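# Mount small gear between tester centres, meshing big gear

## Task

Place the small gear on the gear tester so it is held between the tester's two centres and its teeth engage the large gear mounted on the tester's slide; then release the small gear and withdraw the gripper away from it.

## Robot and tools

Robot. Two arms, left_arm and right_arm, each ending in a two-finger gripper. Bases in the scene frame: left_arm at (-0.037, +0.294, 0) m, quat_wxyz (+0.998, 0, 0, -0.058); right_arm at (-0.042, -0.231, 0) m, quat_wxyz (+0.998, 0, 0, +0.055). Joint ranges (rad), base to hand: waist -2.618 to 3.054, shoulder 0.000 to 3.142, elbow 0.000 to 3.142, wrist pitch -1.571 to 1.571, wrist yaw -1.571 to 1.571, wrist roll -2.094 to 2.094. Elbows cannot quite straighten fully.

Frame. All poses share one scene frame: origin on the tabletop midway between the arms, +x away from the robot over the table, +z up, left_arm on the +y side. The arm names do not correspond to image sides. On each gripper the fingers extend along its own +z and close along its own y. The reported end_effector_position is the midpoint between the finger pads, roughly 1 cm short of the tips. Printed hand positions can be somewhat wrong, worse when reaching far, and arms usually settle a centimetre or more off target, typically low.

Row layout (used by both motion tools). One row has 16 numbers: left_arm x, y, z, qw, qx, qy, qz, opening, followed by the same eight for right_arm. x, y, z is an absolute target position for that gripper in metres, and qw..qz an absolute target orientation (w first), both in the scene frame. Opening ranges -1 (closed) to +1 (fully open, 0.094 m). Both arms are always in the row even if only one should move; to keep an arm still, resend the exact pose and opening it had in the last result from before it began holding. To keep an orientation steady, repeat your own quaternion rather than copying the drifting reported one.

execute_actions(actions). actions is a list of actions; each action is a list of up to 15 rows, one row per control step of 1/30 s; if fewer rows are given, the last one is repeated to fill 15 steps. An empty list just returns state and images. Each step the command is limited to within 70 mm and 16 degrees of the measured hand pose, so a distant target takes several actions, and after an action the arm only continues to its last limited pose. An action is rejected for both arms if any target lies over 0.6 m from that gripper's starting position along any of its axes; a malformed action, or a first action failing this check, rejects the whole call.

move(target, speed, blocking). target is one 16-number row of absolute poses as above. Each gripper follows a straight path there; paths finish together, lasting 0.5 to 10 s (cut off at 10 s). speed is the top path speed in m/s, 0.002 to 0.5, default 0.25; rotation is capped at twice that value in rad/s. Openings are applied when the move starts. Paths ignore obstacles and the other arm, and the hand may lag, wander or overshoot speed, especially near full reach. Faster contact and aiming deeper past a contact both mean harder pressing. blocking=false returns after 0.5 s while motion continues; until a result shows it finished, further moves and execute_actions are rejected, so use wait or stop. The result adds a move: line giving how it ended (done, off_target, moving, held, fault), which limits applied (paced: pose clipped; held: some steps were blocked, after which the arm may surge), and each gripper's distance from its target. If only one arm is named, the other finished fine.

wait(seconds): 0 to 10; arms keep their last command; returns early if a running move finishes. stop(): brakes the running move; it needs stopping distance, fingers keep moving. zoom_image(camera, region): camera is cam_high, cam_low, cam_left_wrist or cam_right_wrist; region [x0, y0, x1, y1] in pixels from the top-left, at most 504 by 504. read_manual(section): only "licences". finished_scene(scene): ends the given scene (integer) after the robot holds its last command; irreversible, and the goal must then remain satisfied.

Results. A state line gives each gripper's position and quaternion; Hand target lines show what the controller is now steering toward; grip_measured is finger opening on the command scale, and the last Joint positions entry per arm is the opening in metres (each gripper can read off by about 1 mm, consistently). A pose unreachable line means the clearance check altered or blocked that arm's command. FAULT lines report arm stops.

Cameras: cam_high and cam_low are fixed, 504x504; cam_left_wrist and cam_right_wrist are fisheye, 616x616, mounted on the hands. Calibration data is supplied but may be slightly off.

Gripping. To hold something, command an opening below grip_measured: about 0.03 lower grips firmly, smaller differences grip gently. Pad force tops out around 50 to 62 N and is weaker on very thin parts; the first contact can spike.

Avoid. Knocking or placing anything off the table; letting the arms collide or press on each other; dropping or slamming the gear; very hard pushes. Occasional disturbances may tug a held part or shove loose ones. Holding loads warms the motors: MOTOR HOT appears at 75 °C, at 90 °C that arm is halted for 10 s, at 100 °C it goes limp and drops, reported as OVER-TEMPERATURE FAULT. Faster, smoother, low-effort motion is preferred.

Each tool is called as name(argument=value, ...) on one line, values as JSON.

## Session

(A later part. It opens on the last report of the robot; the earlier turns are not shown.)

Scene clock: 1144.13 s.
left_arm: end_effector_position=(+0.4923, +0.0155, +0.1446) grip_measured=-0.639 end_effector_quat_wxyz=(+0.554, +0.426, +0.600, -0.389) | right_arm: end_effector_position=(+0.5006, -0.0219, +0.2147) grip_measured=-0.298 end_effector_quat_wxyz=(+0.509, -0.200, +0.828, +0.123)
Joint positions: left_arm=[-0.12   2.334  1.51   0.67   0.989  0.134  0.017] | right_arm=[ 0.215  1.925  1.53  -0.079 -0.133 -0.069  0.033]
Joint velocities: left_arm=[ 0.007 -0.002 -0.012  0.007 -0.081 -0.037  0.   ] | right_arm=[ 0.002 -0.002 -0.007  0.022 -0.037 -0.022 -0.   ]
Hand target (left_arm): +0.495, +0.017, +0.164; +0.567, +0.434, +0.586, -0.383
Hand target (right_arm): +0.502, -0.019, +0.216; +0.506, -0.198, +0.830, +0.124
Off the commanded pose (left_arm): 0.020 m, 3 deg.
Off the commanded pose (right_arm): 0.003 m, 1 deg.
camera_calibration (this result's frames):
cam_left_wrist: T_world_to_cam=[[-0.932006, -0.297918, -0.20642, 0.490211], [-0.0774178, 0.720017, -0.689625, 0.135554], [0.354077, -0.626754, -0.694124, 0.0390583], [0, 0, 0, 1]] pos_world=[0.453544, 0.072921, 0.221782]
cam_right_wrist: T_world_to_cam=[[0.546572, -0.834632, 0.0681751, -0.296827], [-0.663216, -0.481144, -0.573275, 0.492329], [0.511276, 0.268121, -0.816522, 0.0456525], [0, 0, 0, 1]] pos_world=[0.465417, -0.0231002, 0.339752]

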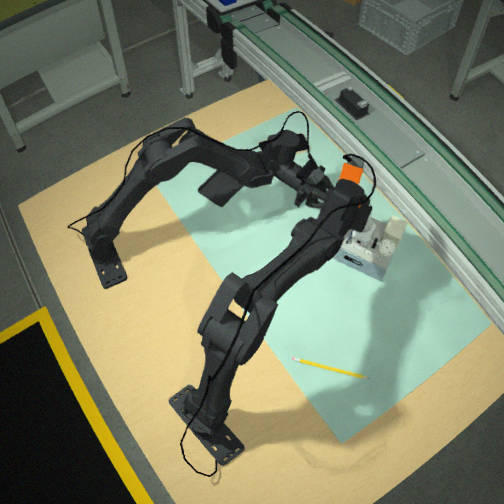

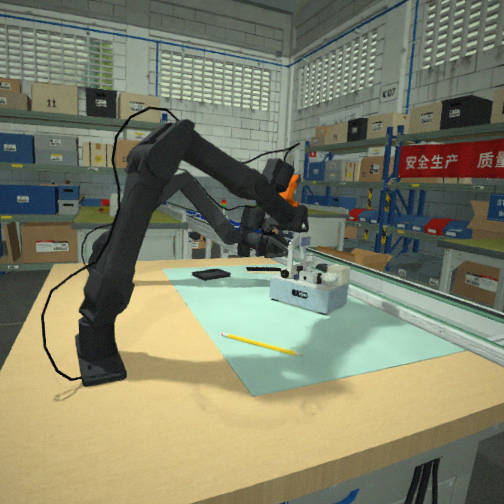

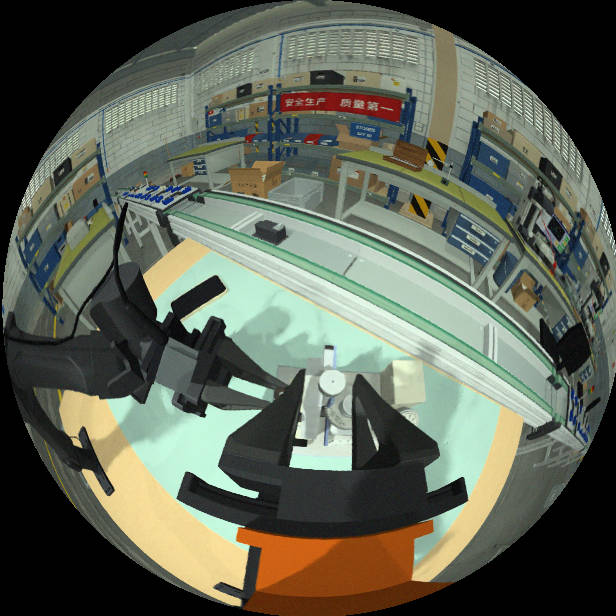

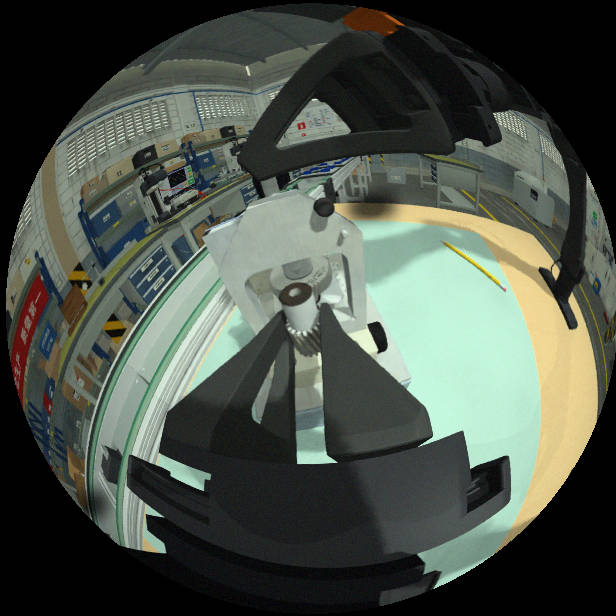

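The upper tip lines up with the expected axis. Next is to advance the part to the staging point and close the right gripper on the knob.

execute_actions(actions=[[[0.4959,0.0160,0.1643,0.5672,0.4336,0.5865,-0.3825,-0.66,0.5021,-0.0191,0.2156,0.5057,-0.1979,0.8308,0.1239,-0.32],[0.4963,0.0153,0.1644,0.5679,0.4324,0.5872,-0.3817,-0.66,0.5021,-0.0191,0.2156,0.5057,-0.1979,0.8308,0.1239,-0.34],[0.4966,0.0145,0.1646,0.5685,0.4312,0.5879,-0.3809,-0.66,0.5021,-0.0191,0.2156,0.5057,-0.1979,0.8308,0.1239,-0.36],[0.4970,0.0137,0.1648,0.5692,0.4300,0.5887,-0.3801,-0.66,0.5021,-0.0191,0.2156,0.5057,-0.1979,0.8308,0.1239,-0.385],[0.4973,0.0130,0.1649,0.5699,0.4288,0.5894,-0.3793,-0.66,0.5021,-0.0191,0.2156,0.5057,-0.1979,0.8308,0.1239,-0.41],[0.4976,0.0122,0.1651,0.5706,0.4276,0.5901,-0.3785,-0.66,0.5021,-0.0191,0.2156,0.5057,-0.1979,0.8308,0.1239,-0.43],[0.4980,0.0114,0.1653,0.5713,0.4264,0.5908,-0.3777,-0.66,0.5021,-0.0191,0.2156,0.5057,-0.1979,0.8308,0.1239,-0.45],[0.4983,0.0107,0.1654,0.5719,0.4253,0.5915,-0.3770,-0.66,0.5021,-0.0191,0.2156,0.5057,-0.1979,0.8308,0.1239,-0.47],[0.4987,0.0099,0.1656,0.5726,0.4241,0.5922,-0.3762,-0.66,0.5021,-0.0191,0.2156,0.5057,-0.1979,0.8308,0.1239,-0.49],[0.4990,0.0091,0.1658,0.5733,0.4229,0.5929,-0.3754,-0.66,0.5021,-0.0191,0.2156,0.5057,-0.1979,0.8308,0.1239,-0.51],[0.4993,0.0084,0.1659,0.5740,0.4217,0.5936,-0.3746,-0.66,0.5021,-0.0191,0.2156,0.5057,-0.1979,0.8308,0.1239,-0.53],[0.4997,0.0076,0.1661,0.5747,0.4205,0.5944,-0.3738,-0.66,0.5021,-0.0191,0.2156,0.5057,-0.1979,0.8308,0.1239,-0.55],[0.5000,0.0068,0.1663,0.5753,0.4193,0.5951,-0.3730,-0.66,0.5021,-0.0191,0.2156,0.5057,-0.1979,0.8308,0.1239,-0.575],[0.5004,0.0061,0.1664,0.5760,0.4181,0.5958,-0.3722,-0.66,0.5021,-0.0191,0.2156,0.5057,-0.1979,0.8308,0.1239,-0.60],[0.5007,0.0053,0.1666,0.5767,0.4169,0.5965,-0.3714,-0.66,0.5021,-0.0191,0.2156,0.5057,-0.1979,0.8308,0.1239,-0.62]],[[0.5010,0.0046,0.1668,0.5774,0.4156,0.5971,-0.3707,-0.66,0.5021,-0.0191,0.2156,0.5057,-0.1979,0.8308,0.1239,-0.63],[0.5013,0.0038,0.1670,0.5781,0.4144,0.5978,-0.3699,-0.66,0.5021,-0.0191,0.2156,0.5057,-0.1979,0.8308,0.1239,-0.635],[0.5016,0.0031,0.1672,0.5788,0.4131,0.5984,-0.3692,-0.66,0.5021,-0.0191,0.2156,0.5057,-0.1979,0.8308,0.1239,-0.64],[0.5019,0.0023,0.1674,0.5795,0.4118,0.5990,-0.3684,-0.66,0.5021,-0.0191,0.2156,0.5057,-0.1979,0.8308,0.1239,-0.645],[0.5022,0.0016,0.1676,0.5802,0.4105,0.5996,-0.3677,-0.66,0.5021,-0.0191,0.2156,0.5057,-0.1979,0.8308,0.1239,-0.65],[0.5025,0.0009,0.1678,0.5809,0.4093,0.6003,-0.3669,-0.66,0.5021,-0.0191,0.2156,0.5057,-0.1979,0.8308,0.1239,-0.655],[0.5028,0.0001,0.1680,0.5816,0.4080,0.6009,-0.3662,-0.66,0.5021,-0.0191,0.2156,0.5057,-0.1979,0.8308,0.1239,-0.66],[0.5030,-0.0006,0.1682,0.5824,0.4067,0.6015,-0.3654,-0.66,0.5021,-0.0191,0.2156,0.5057,-0.1979,0.8308,0.1239,-0.665],[0.5033,-0.0014,0.1684,0.5831,0.4054,0.6021,-0.3647,-0.66,0.5021,-0.0191,0.2156,0.5057,-0.1979,0.8308,0.1239,-0.67],[0.5036,-0.0021,0.1686,0.5838,0.4042,0.6028,-0.3639,-0.66,0.5021,-0.0191,0.2156,0.5057,-0.1979,0.8308,0.1239,-0.675],[0.5039,-0.0028,0.1688,0.5845,0.4029,0.6034,-0.3632,-0.66,0.5021,-0.0191,0.2156,0.5057,-0.1979,0.8308,0.1239,-0.68],[0.5042,-0.0036,0.1690,0.5852,0.4016,0.6040,-0.3624,-0.66,0.5021,-0.0191,0.2156,0.5057,-0.1979,0.8308,0.1239,-0.685],[0.5045,-0.0043,0.1692,0.5859,0.4003,0.6046,-0.3617,-0.66,0.5021,-0.0191,0.2156,0.5057,-0.1979,0.8308,0.1239,-0.69],[0.5048,-0.0051,0.1694,0.5866,0.3991,0.6053,-0.3609,-0.66,0.5021,-0.0191,0.2156,0.5057,-0.1979,0.8308,0.1239,-0.695],[0.5051,-0.0058,0.1696,0.5873,0.3978,0.6059,-0.3602,-0.66,0.5021,-0.0191,0.2156,0.5057,-0.1979,0.8308,0.1239,-0.70]]])

execute_actions(actions=[])

Scene clock: 1256.27 s.
left_arm: end_effector_position=(+0.4998, +0.0003, +0.1454) grip_measured=-0.639 end_effector_quat_wxyz=(+0.567, +0.403, +0.618, -0.368) | right_arm: end_effector_position=(+0.5008, -0.0224, +0.2147) grip_measured=-0.684 end_effector_quat_wxyz=(+0.509, -0.200, +0.828, +0.122)
Joint positions: left_arm=[-0.164  2.334  1.51   0.688  0.869  0.106  0.017] | right_arm=[ 0.215  1.925  1.53  -0.079 -0.13  -0.069  0.015]
Joint velocities: left_arm=[-0.061 -0.012 -0.012 -0.007 -0.168 -0.095  0.001] | right_arm=[-0.012 -0.007  0.007 -0.037 -0.007 -0.022 -0.004]
Hand target (left_arm): +0.504, -0.005, +0.170; +0.587, +0.398, +0.606, -0.360
Hand target (right_arm): +0.502, -0.019, +0.216; +0.506, -0.198, +0.830, +0.124
Off the commanded pose (left_arm): 0.026 m, 3 deg.
Off the commanded pose (right_arm): 0.004 m, 1 deg.
camera_calibration (this result's frames):
cam_left_wrist: T_world_to_cam=[[-0.907021, -0.368398, -0.203951, 0.480015], [-0.134957, 0.71312, -0.687929, 0.176154], [0.398873, -0.596441, -0.696533, 0.00529489], [0, 0, 0, 1]] pos_world=[0.457045, 0.0543755, 0.222769]
cam_right_wrist: T_world_to_cam=[[0.544561, -0.835849, 0.0693518, -0.296567], [-0.664136, -0.480229, -0.572978, 0.492658], [0.512228, 0.265962, -0.816631, 0.0451387], [0, 0, 0, 1]] pos_world=[0.465569, -0.0233015, 0.339711]

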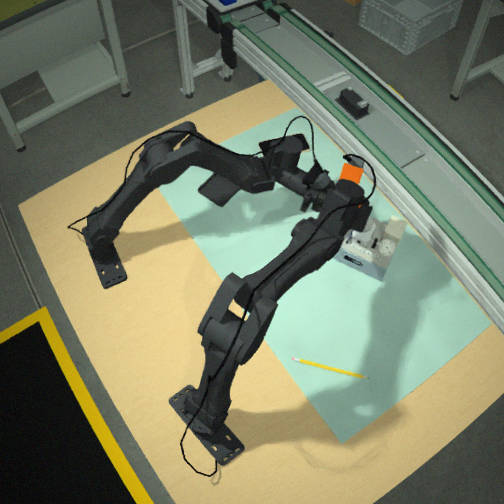

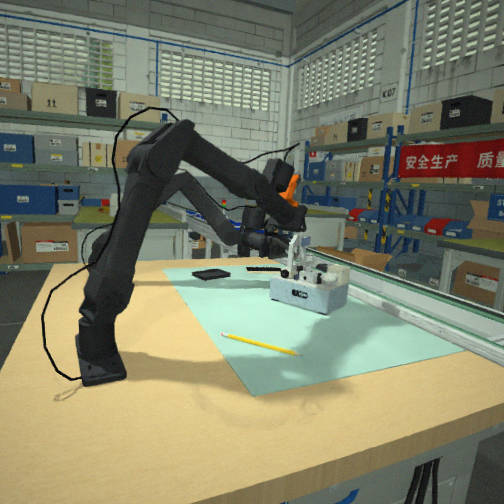

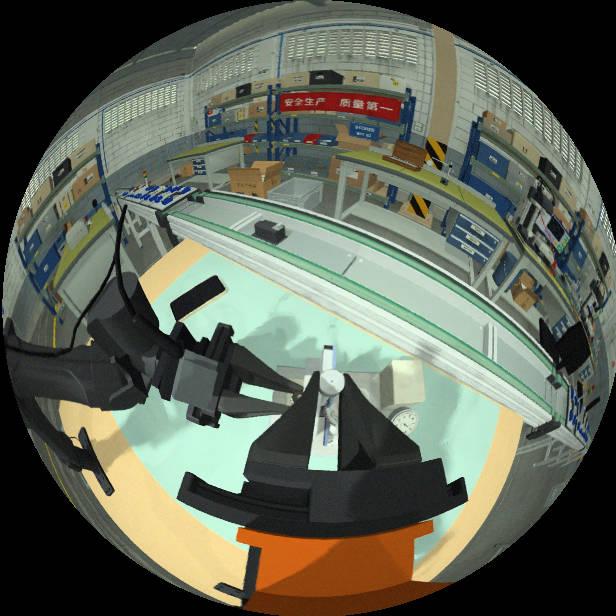

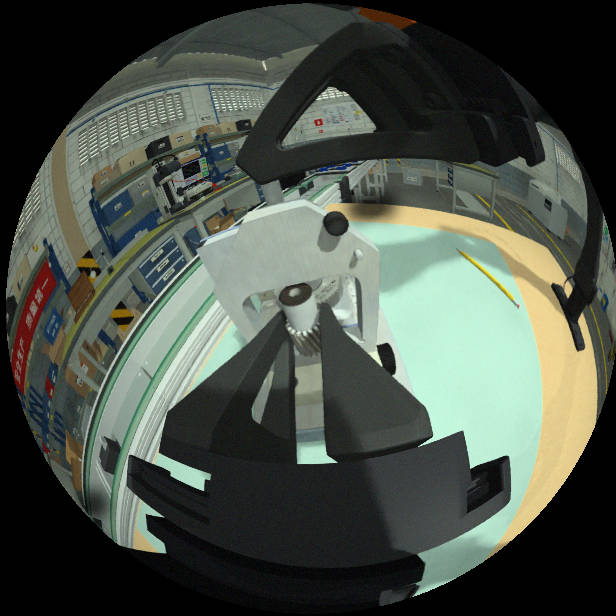

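Scene clock: 1256.27 s.
left_arm: end_effector_position=(+0.4998, +0.0003, +0.1454) grip_measured=-0.639 end_effector_quat_wxyz=(+0.567, +0.403, +0.618, -0.368) | right_arm: end_effector_position=(+0.5008, -0.0224, +0.2147) grip_measured=-0.684 end_effector_quat_wxyz=(+0.509, -0.200, +0.828, +0.122)
Joint positions: left_arm=[-0.164  2.334  1.51   0.688  0.869  0.106  0.017] | right_arm=[ 0.215  1.925  1.53  -0.079 -0.13  -0.069  0.015]
Joint velocities: left_arm=[-0.061 -0.012 -0.012 -0.007 -0.168 -0.095  0.001] | right_arm=[-0.012 -0.007  0.007 -0.037 -0.007 -0.022 -0.004]
Hand target (left_arm): +0.504, -0.005, +0.170; +0.587, +0.398, +0.606, -0.360
Hand target (right_arm): +0.502, -0.019, +0.216; +0.506, -0.198, +0.830, +0.124
Off the commanded pose (left_arm): 0.026 m, 3 deg.
Off the commanded pose (right_arm): 0.004 m, 1 deg.
camera_calibration (this result's frames):
cam_left_wrist: T_world_to_cam=[[-0.907021, -0.368398, -0.203951, 0.480015], [-0.134957, 0.71312, -0.687929, 0.176154], [0.398873, -0.596441, -0.696533, 0.00529489], [0, 0, 0, 1]] pos_world=[0.457045, 0.0543755, 0.222769]
cam_right_wrist: T_world_to_cam=[[0.544561, -0.835849, 0.0693518, -0.296567], [-0.664136, -0.480229, -0.572978, 0.492658], [0.512228, 0.265962, -0.816631, 0.0451387], [0, 0, 0, 1]] pos_world=[0.465569, -0.0233015, 0.339711]

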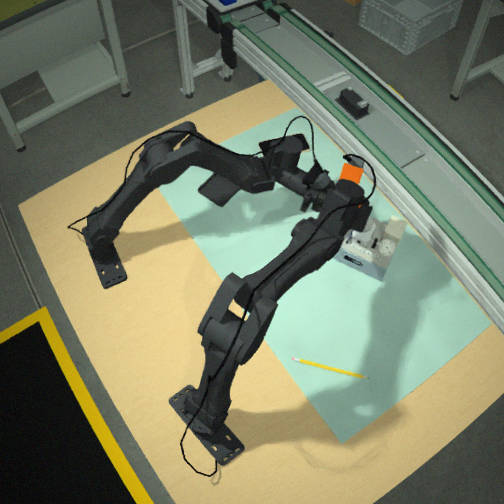

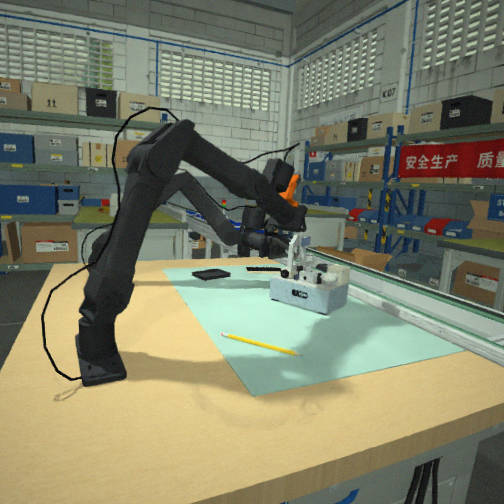

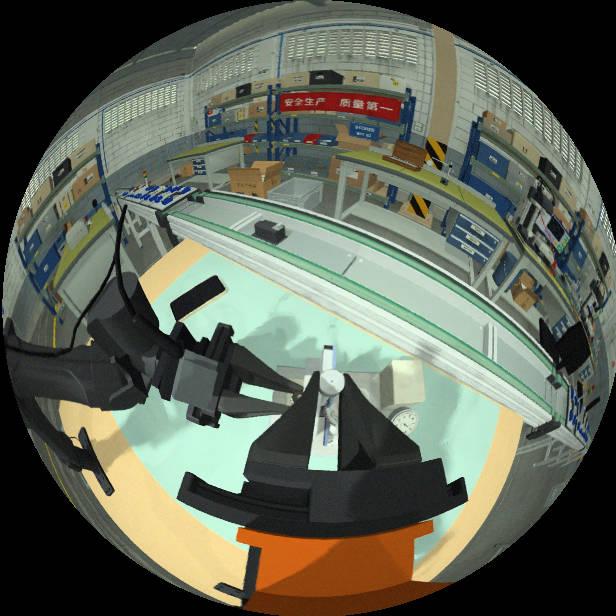

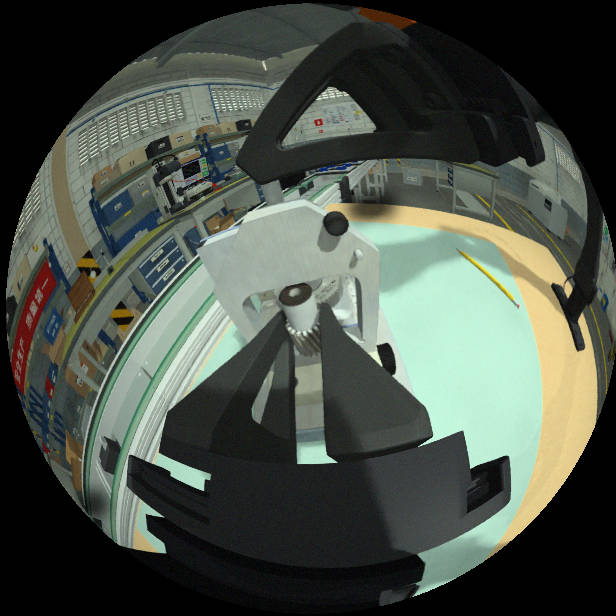

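execute_actions(actions=[])

zoom_image(camera="cam_right_wrist", region=[230, 230, 380, 380])

zoom_image(camera="cam_low", region=[260, 200, 340, 280])

Scene clock: 1259.33 s.
left_arm: end_effector_position=(+0.5018, -0.0014, +0.1458) grip_measured=-0.639 end_effector_quat_wxyz=(+0.570, +0.397, +0.621, -0.363) | right_arm: end_effector_position=(+0.5008, -0.0224, +0.2147) grip_measured=-0.685 end_effector_quat_wxyz=(+0.509, -0.200, +0.828, +0.122)
Joint positions: left_arm=[-0.17   2.334  1.51   0.692  0.847  0.099  0.017] | right_arm=[ 0.215  1.925  1.53  -0.079 -0.13  -0.069  0.015]
Joint velocities: left_arm=[ 0.002 -0.002 -0.017  0.007 -0.007 -0.037  0.001] | right_arm=[-0.002  0.012 -0.012 -0.095 -0.022  0.11   0.   ]
Hand target (left_arm): +0.504, -0.005, +0.170; +0.587, +0.398, +0.606, -0.360
Hand target (right_arm): +0.502, -0.019, +0.216; +0.506, -0.198, +0.830, +0.124
Off the commanded pose (left_arm): 0.024 m, 3 deg.
Off the commanded pose (right_arm): 0.004 m, 1 deg.
camera_calibration (this result's frames):
cam_left_wrist: T_world_to_cam=[[-0.900962, -0.383897, -0.202214, 0.47794], [-0.147859, 0.709787, -0.688724, 0.184467], [0.407928, -0.590615, -0.696253, -0.000712877], [0, 0, 0, 1]] pos_world=[0.458172, 0.0521264, 0.223197]
cam_right_wrist: T_world_to_cam=[[0.544561, -0.835849, 0.0693518, -0.296567], [-0.664136, -0.480229, -0.572978, 0.492658], [0.512228, 0.265962, -0.816631, 0.0451387], [0, 0, 0, 1]] pos_world=[0.465569, -0.0233015, 0.339711]

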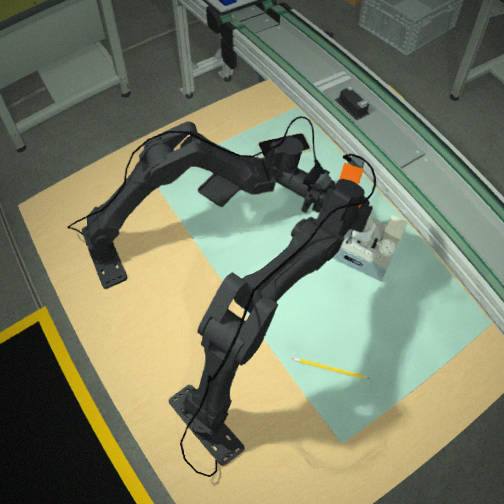

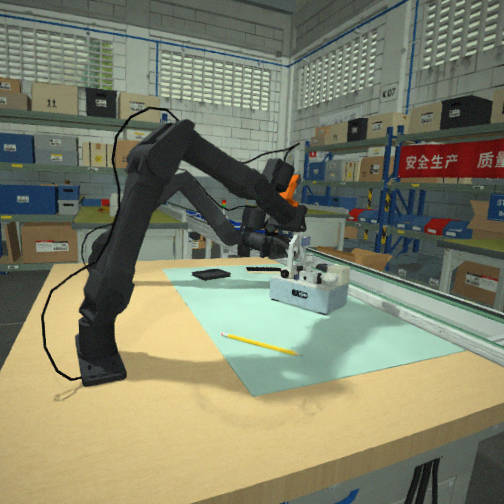

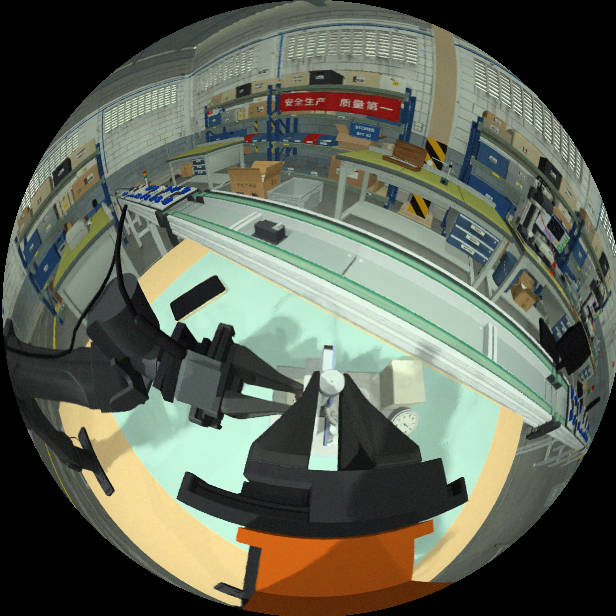

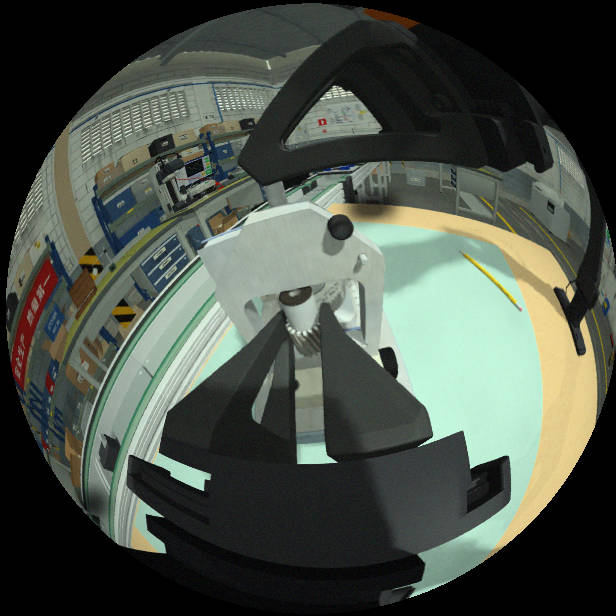

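Region (230, 230, 380, 380) of cam_right_wrist's 616x616 image, scaled by 3.360, with more detail than that image has.

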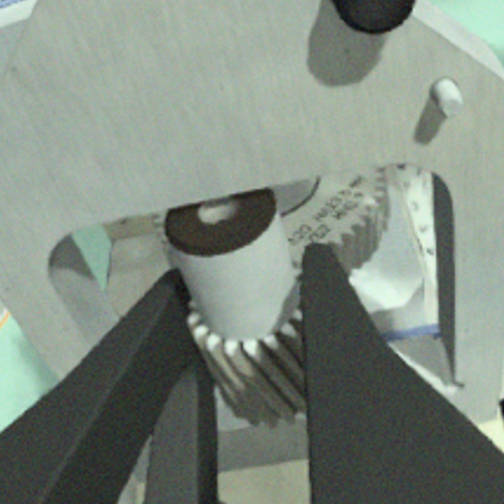

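Region (260, 200, 340, 280) of cam_low's 504x504 image, scaled by 6.300, with more detail than that image has.

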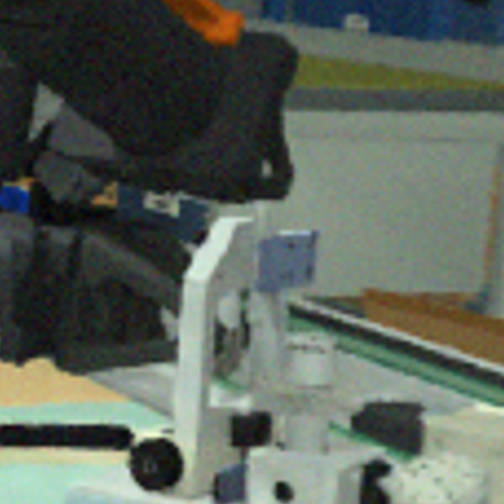

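The part is under the bar at the right height. Now I'll lift the upper centre with the right arm.

execute_actions(actions=[[[0.5051,-0.0058,0.1696,0.5873,0.3978,0.6059,-0.3602,-0.66,0.5021,-0.0191,0.2178,0.5057,-0.1979,0.8308,0.1239,-0.715],[0.5051,-0.0058,0.1696,0.5873,0.3978,0.6059,-0.3602,-0.66,0.5021,-0.0191,0.2201,0.5057,-0.1979,0.8308,0.1239,-0.715],[0.5051,-0.0058,0.1696,0.5873,0.3978,0.6059,-0.3602,-0.66,0.5021,-0.0191,0.2223,0.5057,-0.1979,0.8308,0.1239,-0.715],[0.5051,-0.0058,0.1696,0.5873,0.3978,0.6059,-0.3602,-0.66,0.5021,-0.0191,0.2246,0.5057,-0.1979,0.8308,0.1239,-0.715],[0.5051,-0.0058,0.1696,0.5873,0.3978,0.6059,-0.3602,-0.66,0.5021,-0.0191,0.2268,0.5057,-0.1979,0.8308,0.1239,-0.715],[0.5051,-0.0058,0.1696,0.5873,0.3978,0.6059,-0.3602,-0.66,0.5021,-0.0191,0.2291,0.5057,-0.1979,0.8308,0.1239,-0.715],[0.5051,-0.0058,0.1696,0.5873,0.3978,0.6059,-0.3602,-0.66,0.5021,-0.0191,0.2313,0.5057,-0.1979,0.8308,0.1239,-0.715],[0.5051,-0.0058,0.1696,0.5873,0.3978,0.6059,-0.3602,-0.66,0.5021,-0.0191,0.2336,0.5057,-0.1979,0.8308,0.1239,-0.715],[0.5051,-0.0058,0.1696,0.5873,0.3978,0.6059,-0.3602,-0.66,0.5021,-0.0191,0.2358,0.5057,-0.1979,0.8308,0.1239,-0.715],[0.5051,-0.0058,0.1696,0.5873,0.3978,0.6059,-0.3602,-0.66,0.5021,-0.0191,0.2381,0.5057,-0.1979,0.8308,0.1239,-0.715],[0.5051,-0.0058,0.1696,0.5873,0.3978,0.6059,-0.3602,-0.66,0.5021,-0.0191,0.2403,0.5057,-0.1979,0.8308,0.1239,-0.715],[0.5051,-0.0058,0.1696,0.5873,0.3978,0.6059,-0.3602,-0.66,0.5021,-0.0191,0.2426,0.5057,-0.1979,0.8308,0.1239,-0.715],[0.5051,-0.0058,0.1696,0.5873,0.3978,0.6059,-0.3602,-0.66,0.5021,-0.0191,0.2448,0.5057,-0.1979,0.8308,0.1239,-0.715],[0.5051,-0.0058,0.1696,0.5873,0.3978,0.6059,-0.3602,-0.66,0.5021,-0.0191,0.2471,0.5057,-0.1979,0.8308,0.1239,-0.715],[0.5051,-0.0058,0.1696,0.5873,0.3978,0.6059,-0.3602,-0.66,0.5021,-0.0191,0.2493,0.5057,-0.1979,0.8308,0.1239,-0.715]],[[0.5051,-0.0058,0.1696,0.5873,0.3978,0.6059,-0.3602,-0.66,0.5021,-0.0191,0.2516,0.5057,-0.1979,0.8308,0.1239,-0.715],[0.5051,-0.0058,0.1696,0.5873,0.3978,0.6059,-0.3602,-0.66,0.5021,-0.0191,0.2538,0.5057,-0.1979,0.8308,0.1239,-0.715],[0.5051,-0.0058,0.1696,0.5873,0.3978,0.6059,-0.3602,-0.66,0.5021,-0.0191,0.2561,0.5057,-0.1979,0.8308,0.1239,-0.715],[0.5051,-0.0058,0.1696,0.5873,0.3978,0.6059,-0.3602,-0.66,0.5021,-0.0191,0.2583,0.5057,-0.1979,0.8308,0.1239,-0.715],[0.5051,-0.0058,0.1696,0.5873,0.3978,0.6059,-0.3602,-0.66,0.5021,-0.0191,0.2606,0.5057,-0.1979,0.8308,0.1239,-0.715],[0.5051,-0.0058,0.1696,0.5873,0.3978,0.6059,-0.3602,-0.66,0.5021,-0.0191,0.2628,0.5057,-0.1979,0.8308,0.1239,-0.715],[0.5051,-0.0058,0.1696,0.5873,0.3978,0.6059,-0.3602,-0.66,0.5021,-0.0191,0.2651,0.5057,-0.1979,0.8308,0.1239,-0.715],[0.5051,-0.0058,0.1696,0.5873,0.3978,0.6059,-0.3602,-0.66,0.5021,-0.0191,0.2673,0.5057,-0.1979,0.8308,0.1239,-0.715],[0.5051,-0.0058,0.1696,0.5873,0.3978,0.6059,-0.3602,-0.66,0.5021,-0.0191,0.2696,0.5057,-0.1979,0.8308,0.1239,-0.715],[0.5051,-0.0058,0.1696,0.5873,0.3978,0.6059,-0.3602,-0.66,0.5021,-0.0191,0.2718,0.5057,-0.1979,0.8308,0.1239,-0.715],[0.5051,-0.0058,0.1696,0.5873,0.3978,0.6059,-0.3602,-0.66,0.5021,-0.0191,0.2741,0.5057,-0.1979,0.8308,0.1239,-0.715],[0.5051,-0.0058,0.1696,0.5873,0.3978,0.6059,-0.3602,-0.66,0.5021,-0.0191,0.2763,0.5057,-0.1979,0.8308,0.1239,-0.715],[0.5051,-0.0058,0.1696,0.5873,0.3978,0.6059,-0.3602,-0.66,0.5021,-0.0191,0.2786,0.5057,-0.1979,0.8308,0.1239,-0.715],[0.5051,-0.0058,0.1696,0.5873,0.3978,0.6059,-0.3602,-0.66,0.5021,-0.0191,0.2808,0.5057,-0.1979,0.8308,0.1239,-0.715],[0.5051,-0.0058,0.1696,0.5873,0.3978,0.6059,-0.3602,-0.66,0.5021,-0.0191,0.2831,0.5057,-0.1979,0.8308,0.1239,-0.715]]])

wait(seconds=0.5)

zoom_image(camera="cam_low", region=[260, 200, 340, 280])

Scene clock: 1380.33 s.
left_arm: end_effector_position=(+0.5020, -0.0013, +0.1458) grip_measured=-0.639 end_effector_quat_wxyz=(+0.570, +0.396, +0.622, -0.363) | right_arm: end_effector_position=(+0.5002, -0.0225, +0.2316) grip_measured=-0.692 end_effector_quat_wxyz=(+0.465, -0.202, +0.854, +0.116)
Joint positions: left_arm=[-0.17   2.334  1.51   0.692  0.845  0.099  0.017] | right_arm=[ 0.216  1.962  1.736 -0.351 -0.126 -0.069  0.014]
Joint velocities: left_arm=[ 0.012 -0.022  0.007  0.022 -0.051 -0.037 -0.   ] | right_arm=[-0.007  0.061  0.256 -0.33  -0.037 -0.007  0.   ]
Hand target (left_arm): +0.504, -0.005, +0.170; +0.587, +0.398, +0.606, -0.360
Hand target (right_arm): +0.500, -0.020, +0.283; +0.507, -0.198, +0.830, +0.124
Off the commanded pose (left_arm): 0.024 m, 3 deg.
Off the commanded pose (right_arm): 0.052 m, 6 deg.
camera_calibration (this result's frames):
cam_left_wrist: T_world_to_cam=[[-0.900426, -0.385283, -0.201966, 0.477893], [-0.149155, 0.709579, -0.688659, 0.185043], [0.40864, -0.589962, -0.69639, -0.00109902], [0, 0, 0, 1]] pos_world=[0.458356, 0.0521728, 0.223185]
cam_right_wrist: T_world_to_cam=[[0.548268, -0.835031, 0.0461006, -0.293952], [-0.716616, -0.497506, -0.488825, 0.508199], [0.431119, 0.234971, -0.871163, 0.111774], [0, 0, 0, 1]] pos_world=[0.47716, -0.0188906, 0.359345]

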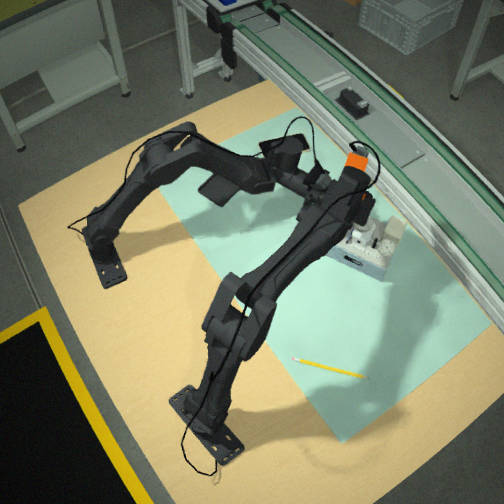

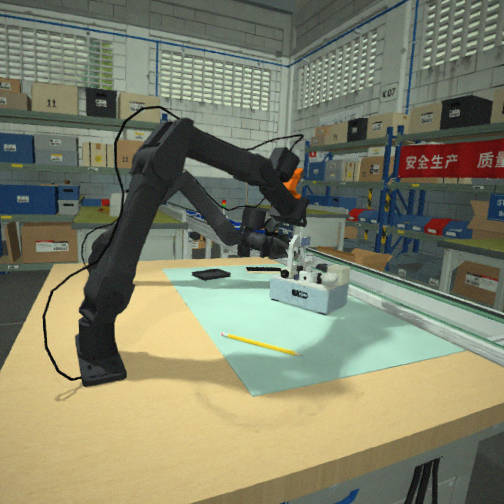

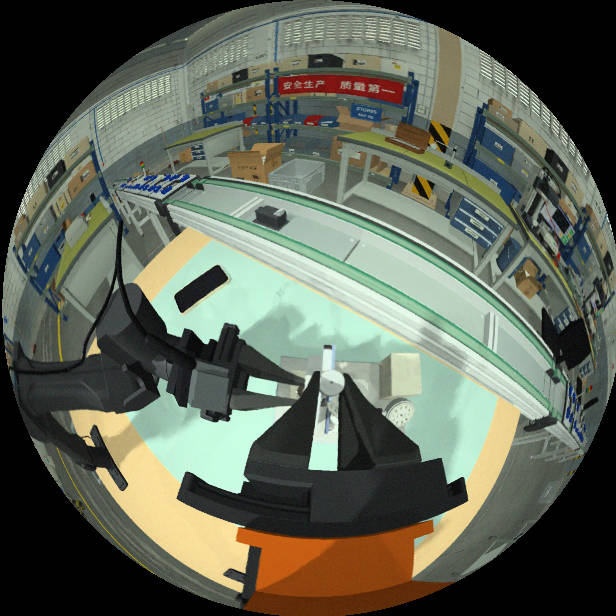

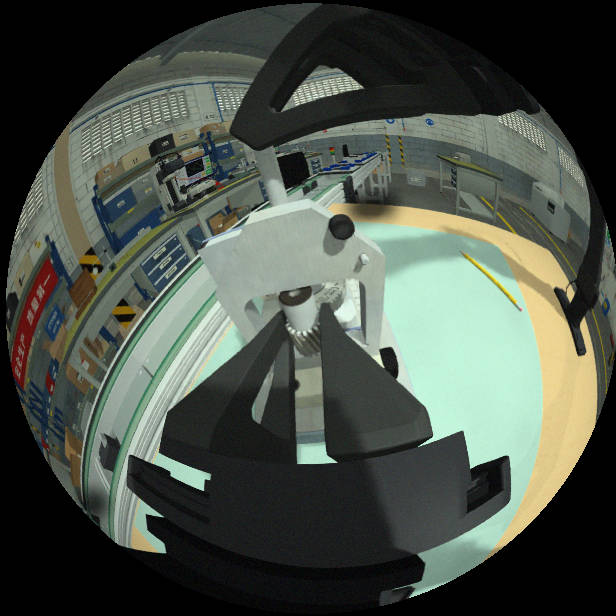

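Scene clock: 1380.83 s.
left_arm: end_effector_position=(+0.5020, -0.0013, +0.1458) grip_measured=-0.639 end_effector_quat_wxyz=(+0.570, +0.396, +0.622, -0.363) | right_arm: end_effector_position=(+0.5000, -0.0227, +0.2335) grip_measured=-0.692 end_effector_quat_wxyz=(+0.462, -0.202, +0.856, +0.115)
Joint positions: left_arm=[-0.17   2.334  1.51   0.692  0.845  0.099  0.017] | right_arm=[ 0.216  1.965  1.753 -0.372 -0.125 -0.069  0.014]
Joint velocities: left_arm=[-0.002  0.007 -0.012  0.022 -0.037  0.037  0.   ] | right_arm=[-0.007  0.002 -0.012 -0.051 -0.007 -0.037  0.001]
Hand target (left_arm): +0.504, -0.005, +0.170; +0.587, +0.398, +0.606, -0.360
Hand target (right_arm): +0.500, -0.020, +0.282; +0.506, -0.198, +0.830, +0.124
Off the commanded pose (left_arm): 0.024 m, 3 deg.
Off the commanded pose (right_arm): 0.050 m, 6 deg.
wait: 0.50 s; at rest by 0.20 s
camera_calibration (this result's frames):
cam_left_wrist: T_world_to_cam=[[-0.900426, -0.385283, -0.201966, 0.477893], [-0.149155, 0.709579, -0.688659, 0.185043], [0.40864, -0.589962, -0.69639, -0.00109902], [0, 0, 0, 1]] pos_world=[0.458356, 0.0521728, 0.223185]
cam_right_wrist: T_world_to_cam=[[0.548176, -0.835141, 0.0451928, -0.293864], [-0.719679, -0.498538, -0.48324, 0.509134], [0.426104, 0.232376, -0.87432, 0.116724], [0, 0, 0, 1]] pos_world=[0.477766, -0.0187193, 0.361369]

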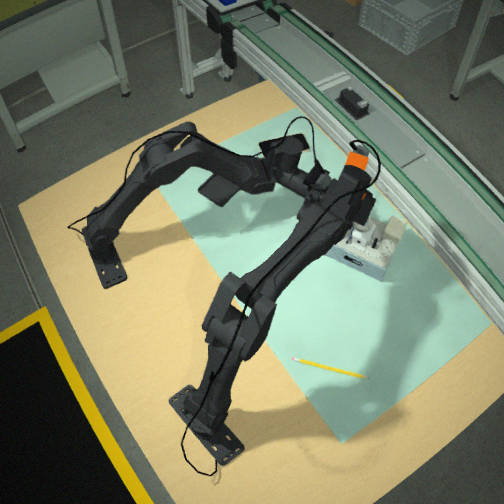

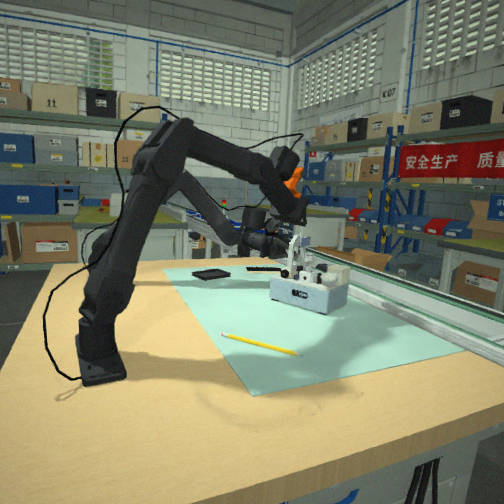

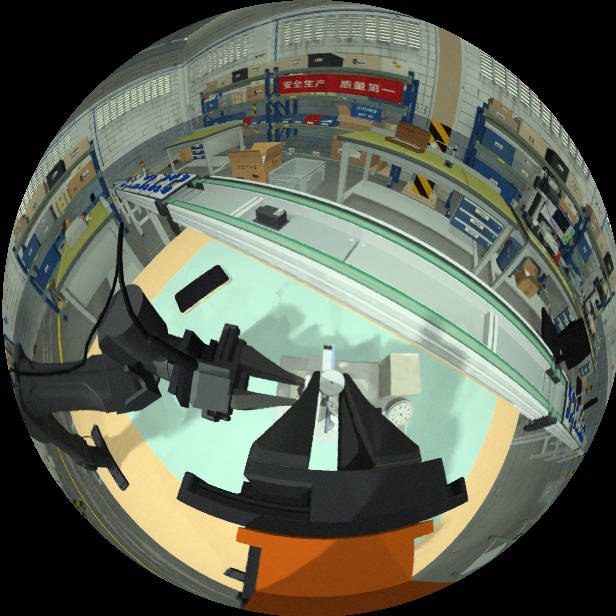

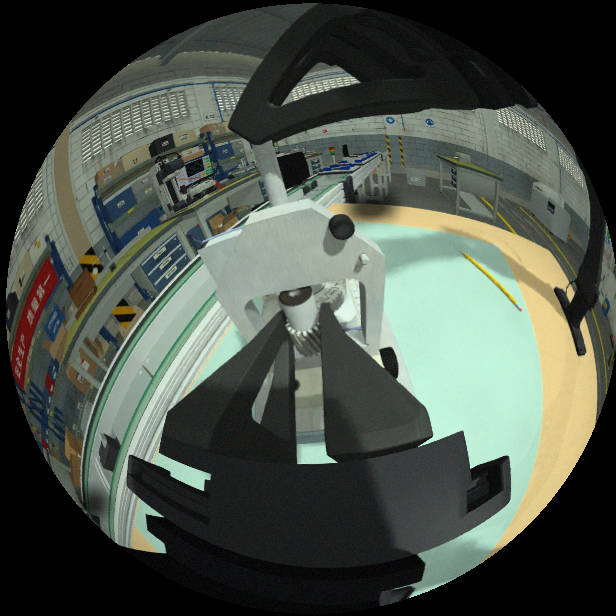

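Region (260, 200, 340, 280) of cam_low's 504x504 image, scaled by 6.300, with more detail than that image has.

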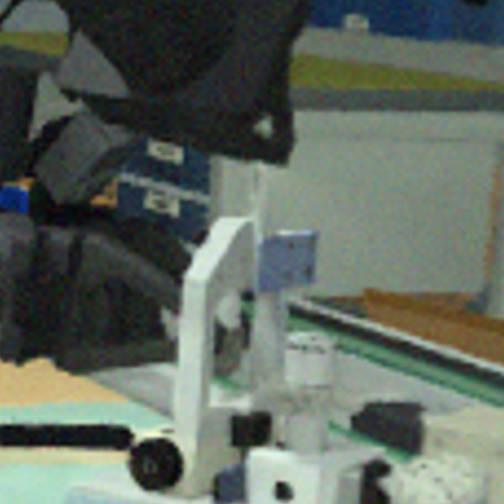

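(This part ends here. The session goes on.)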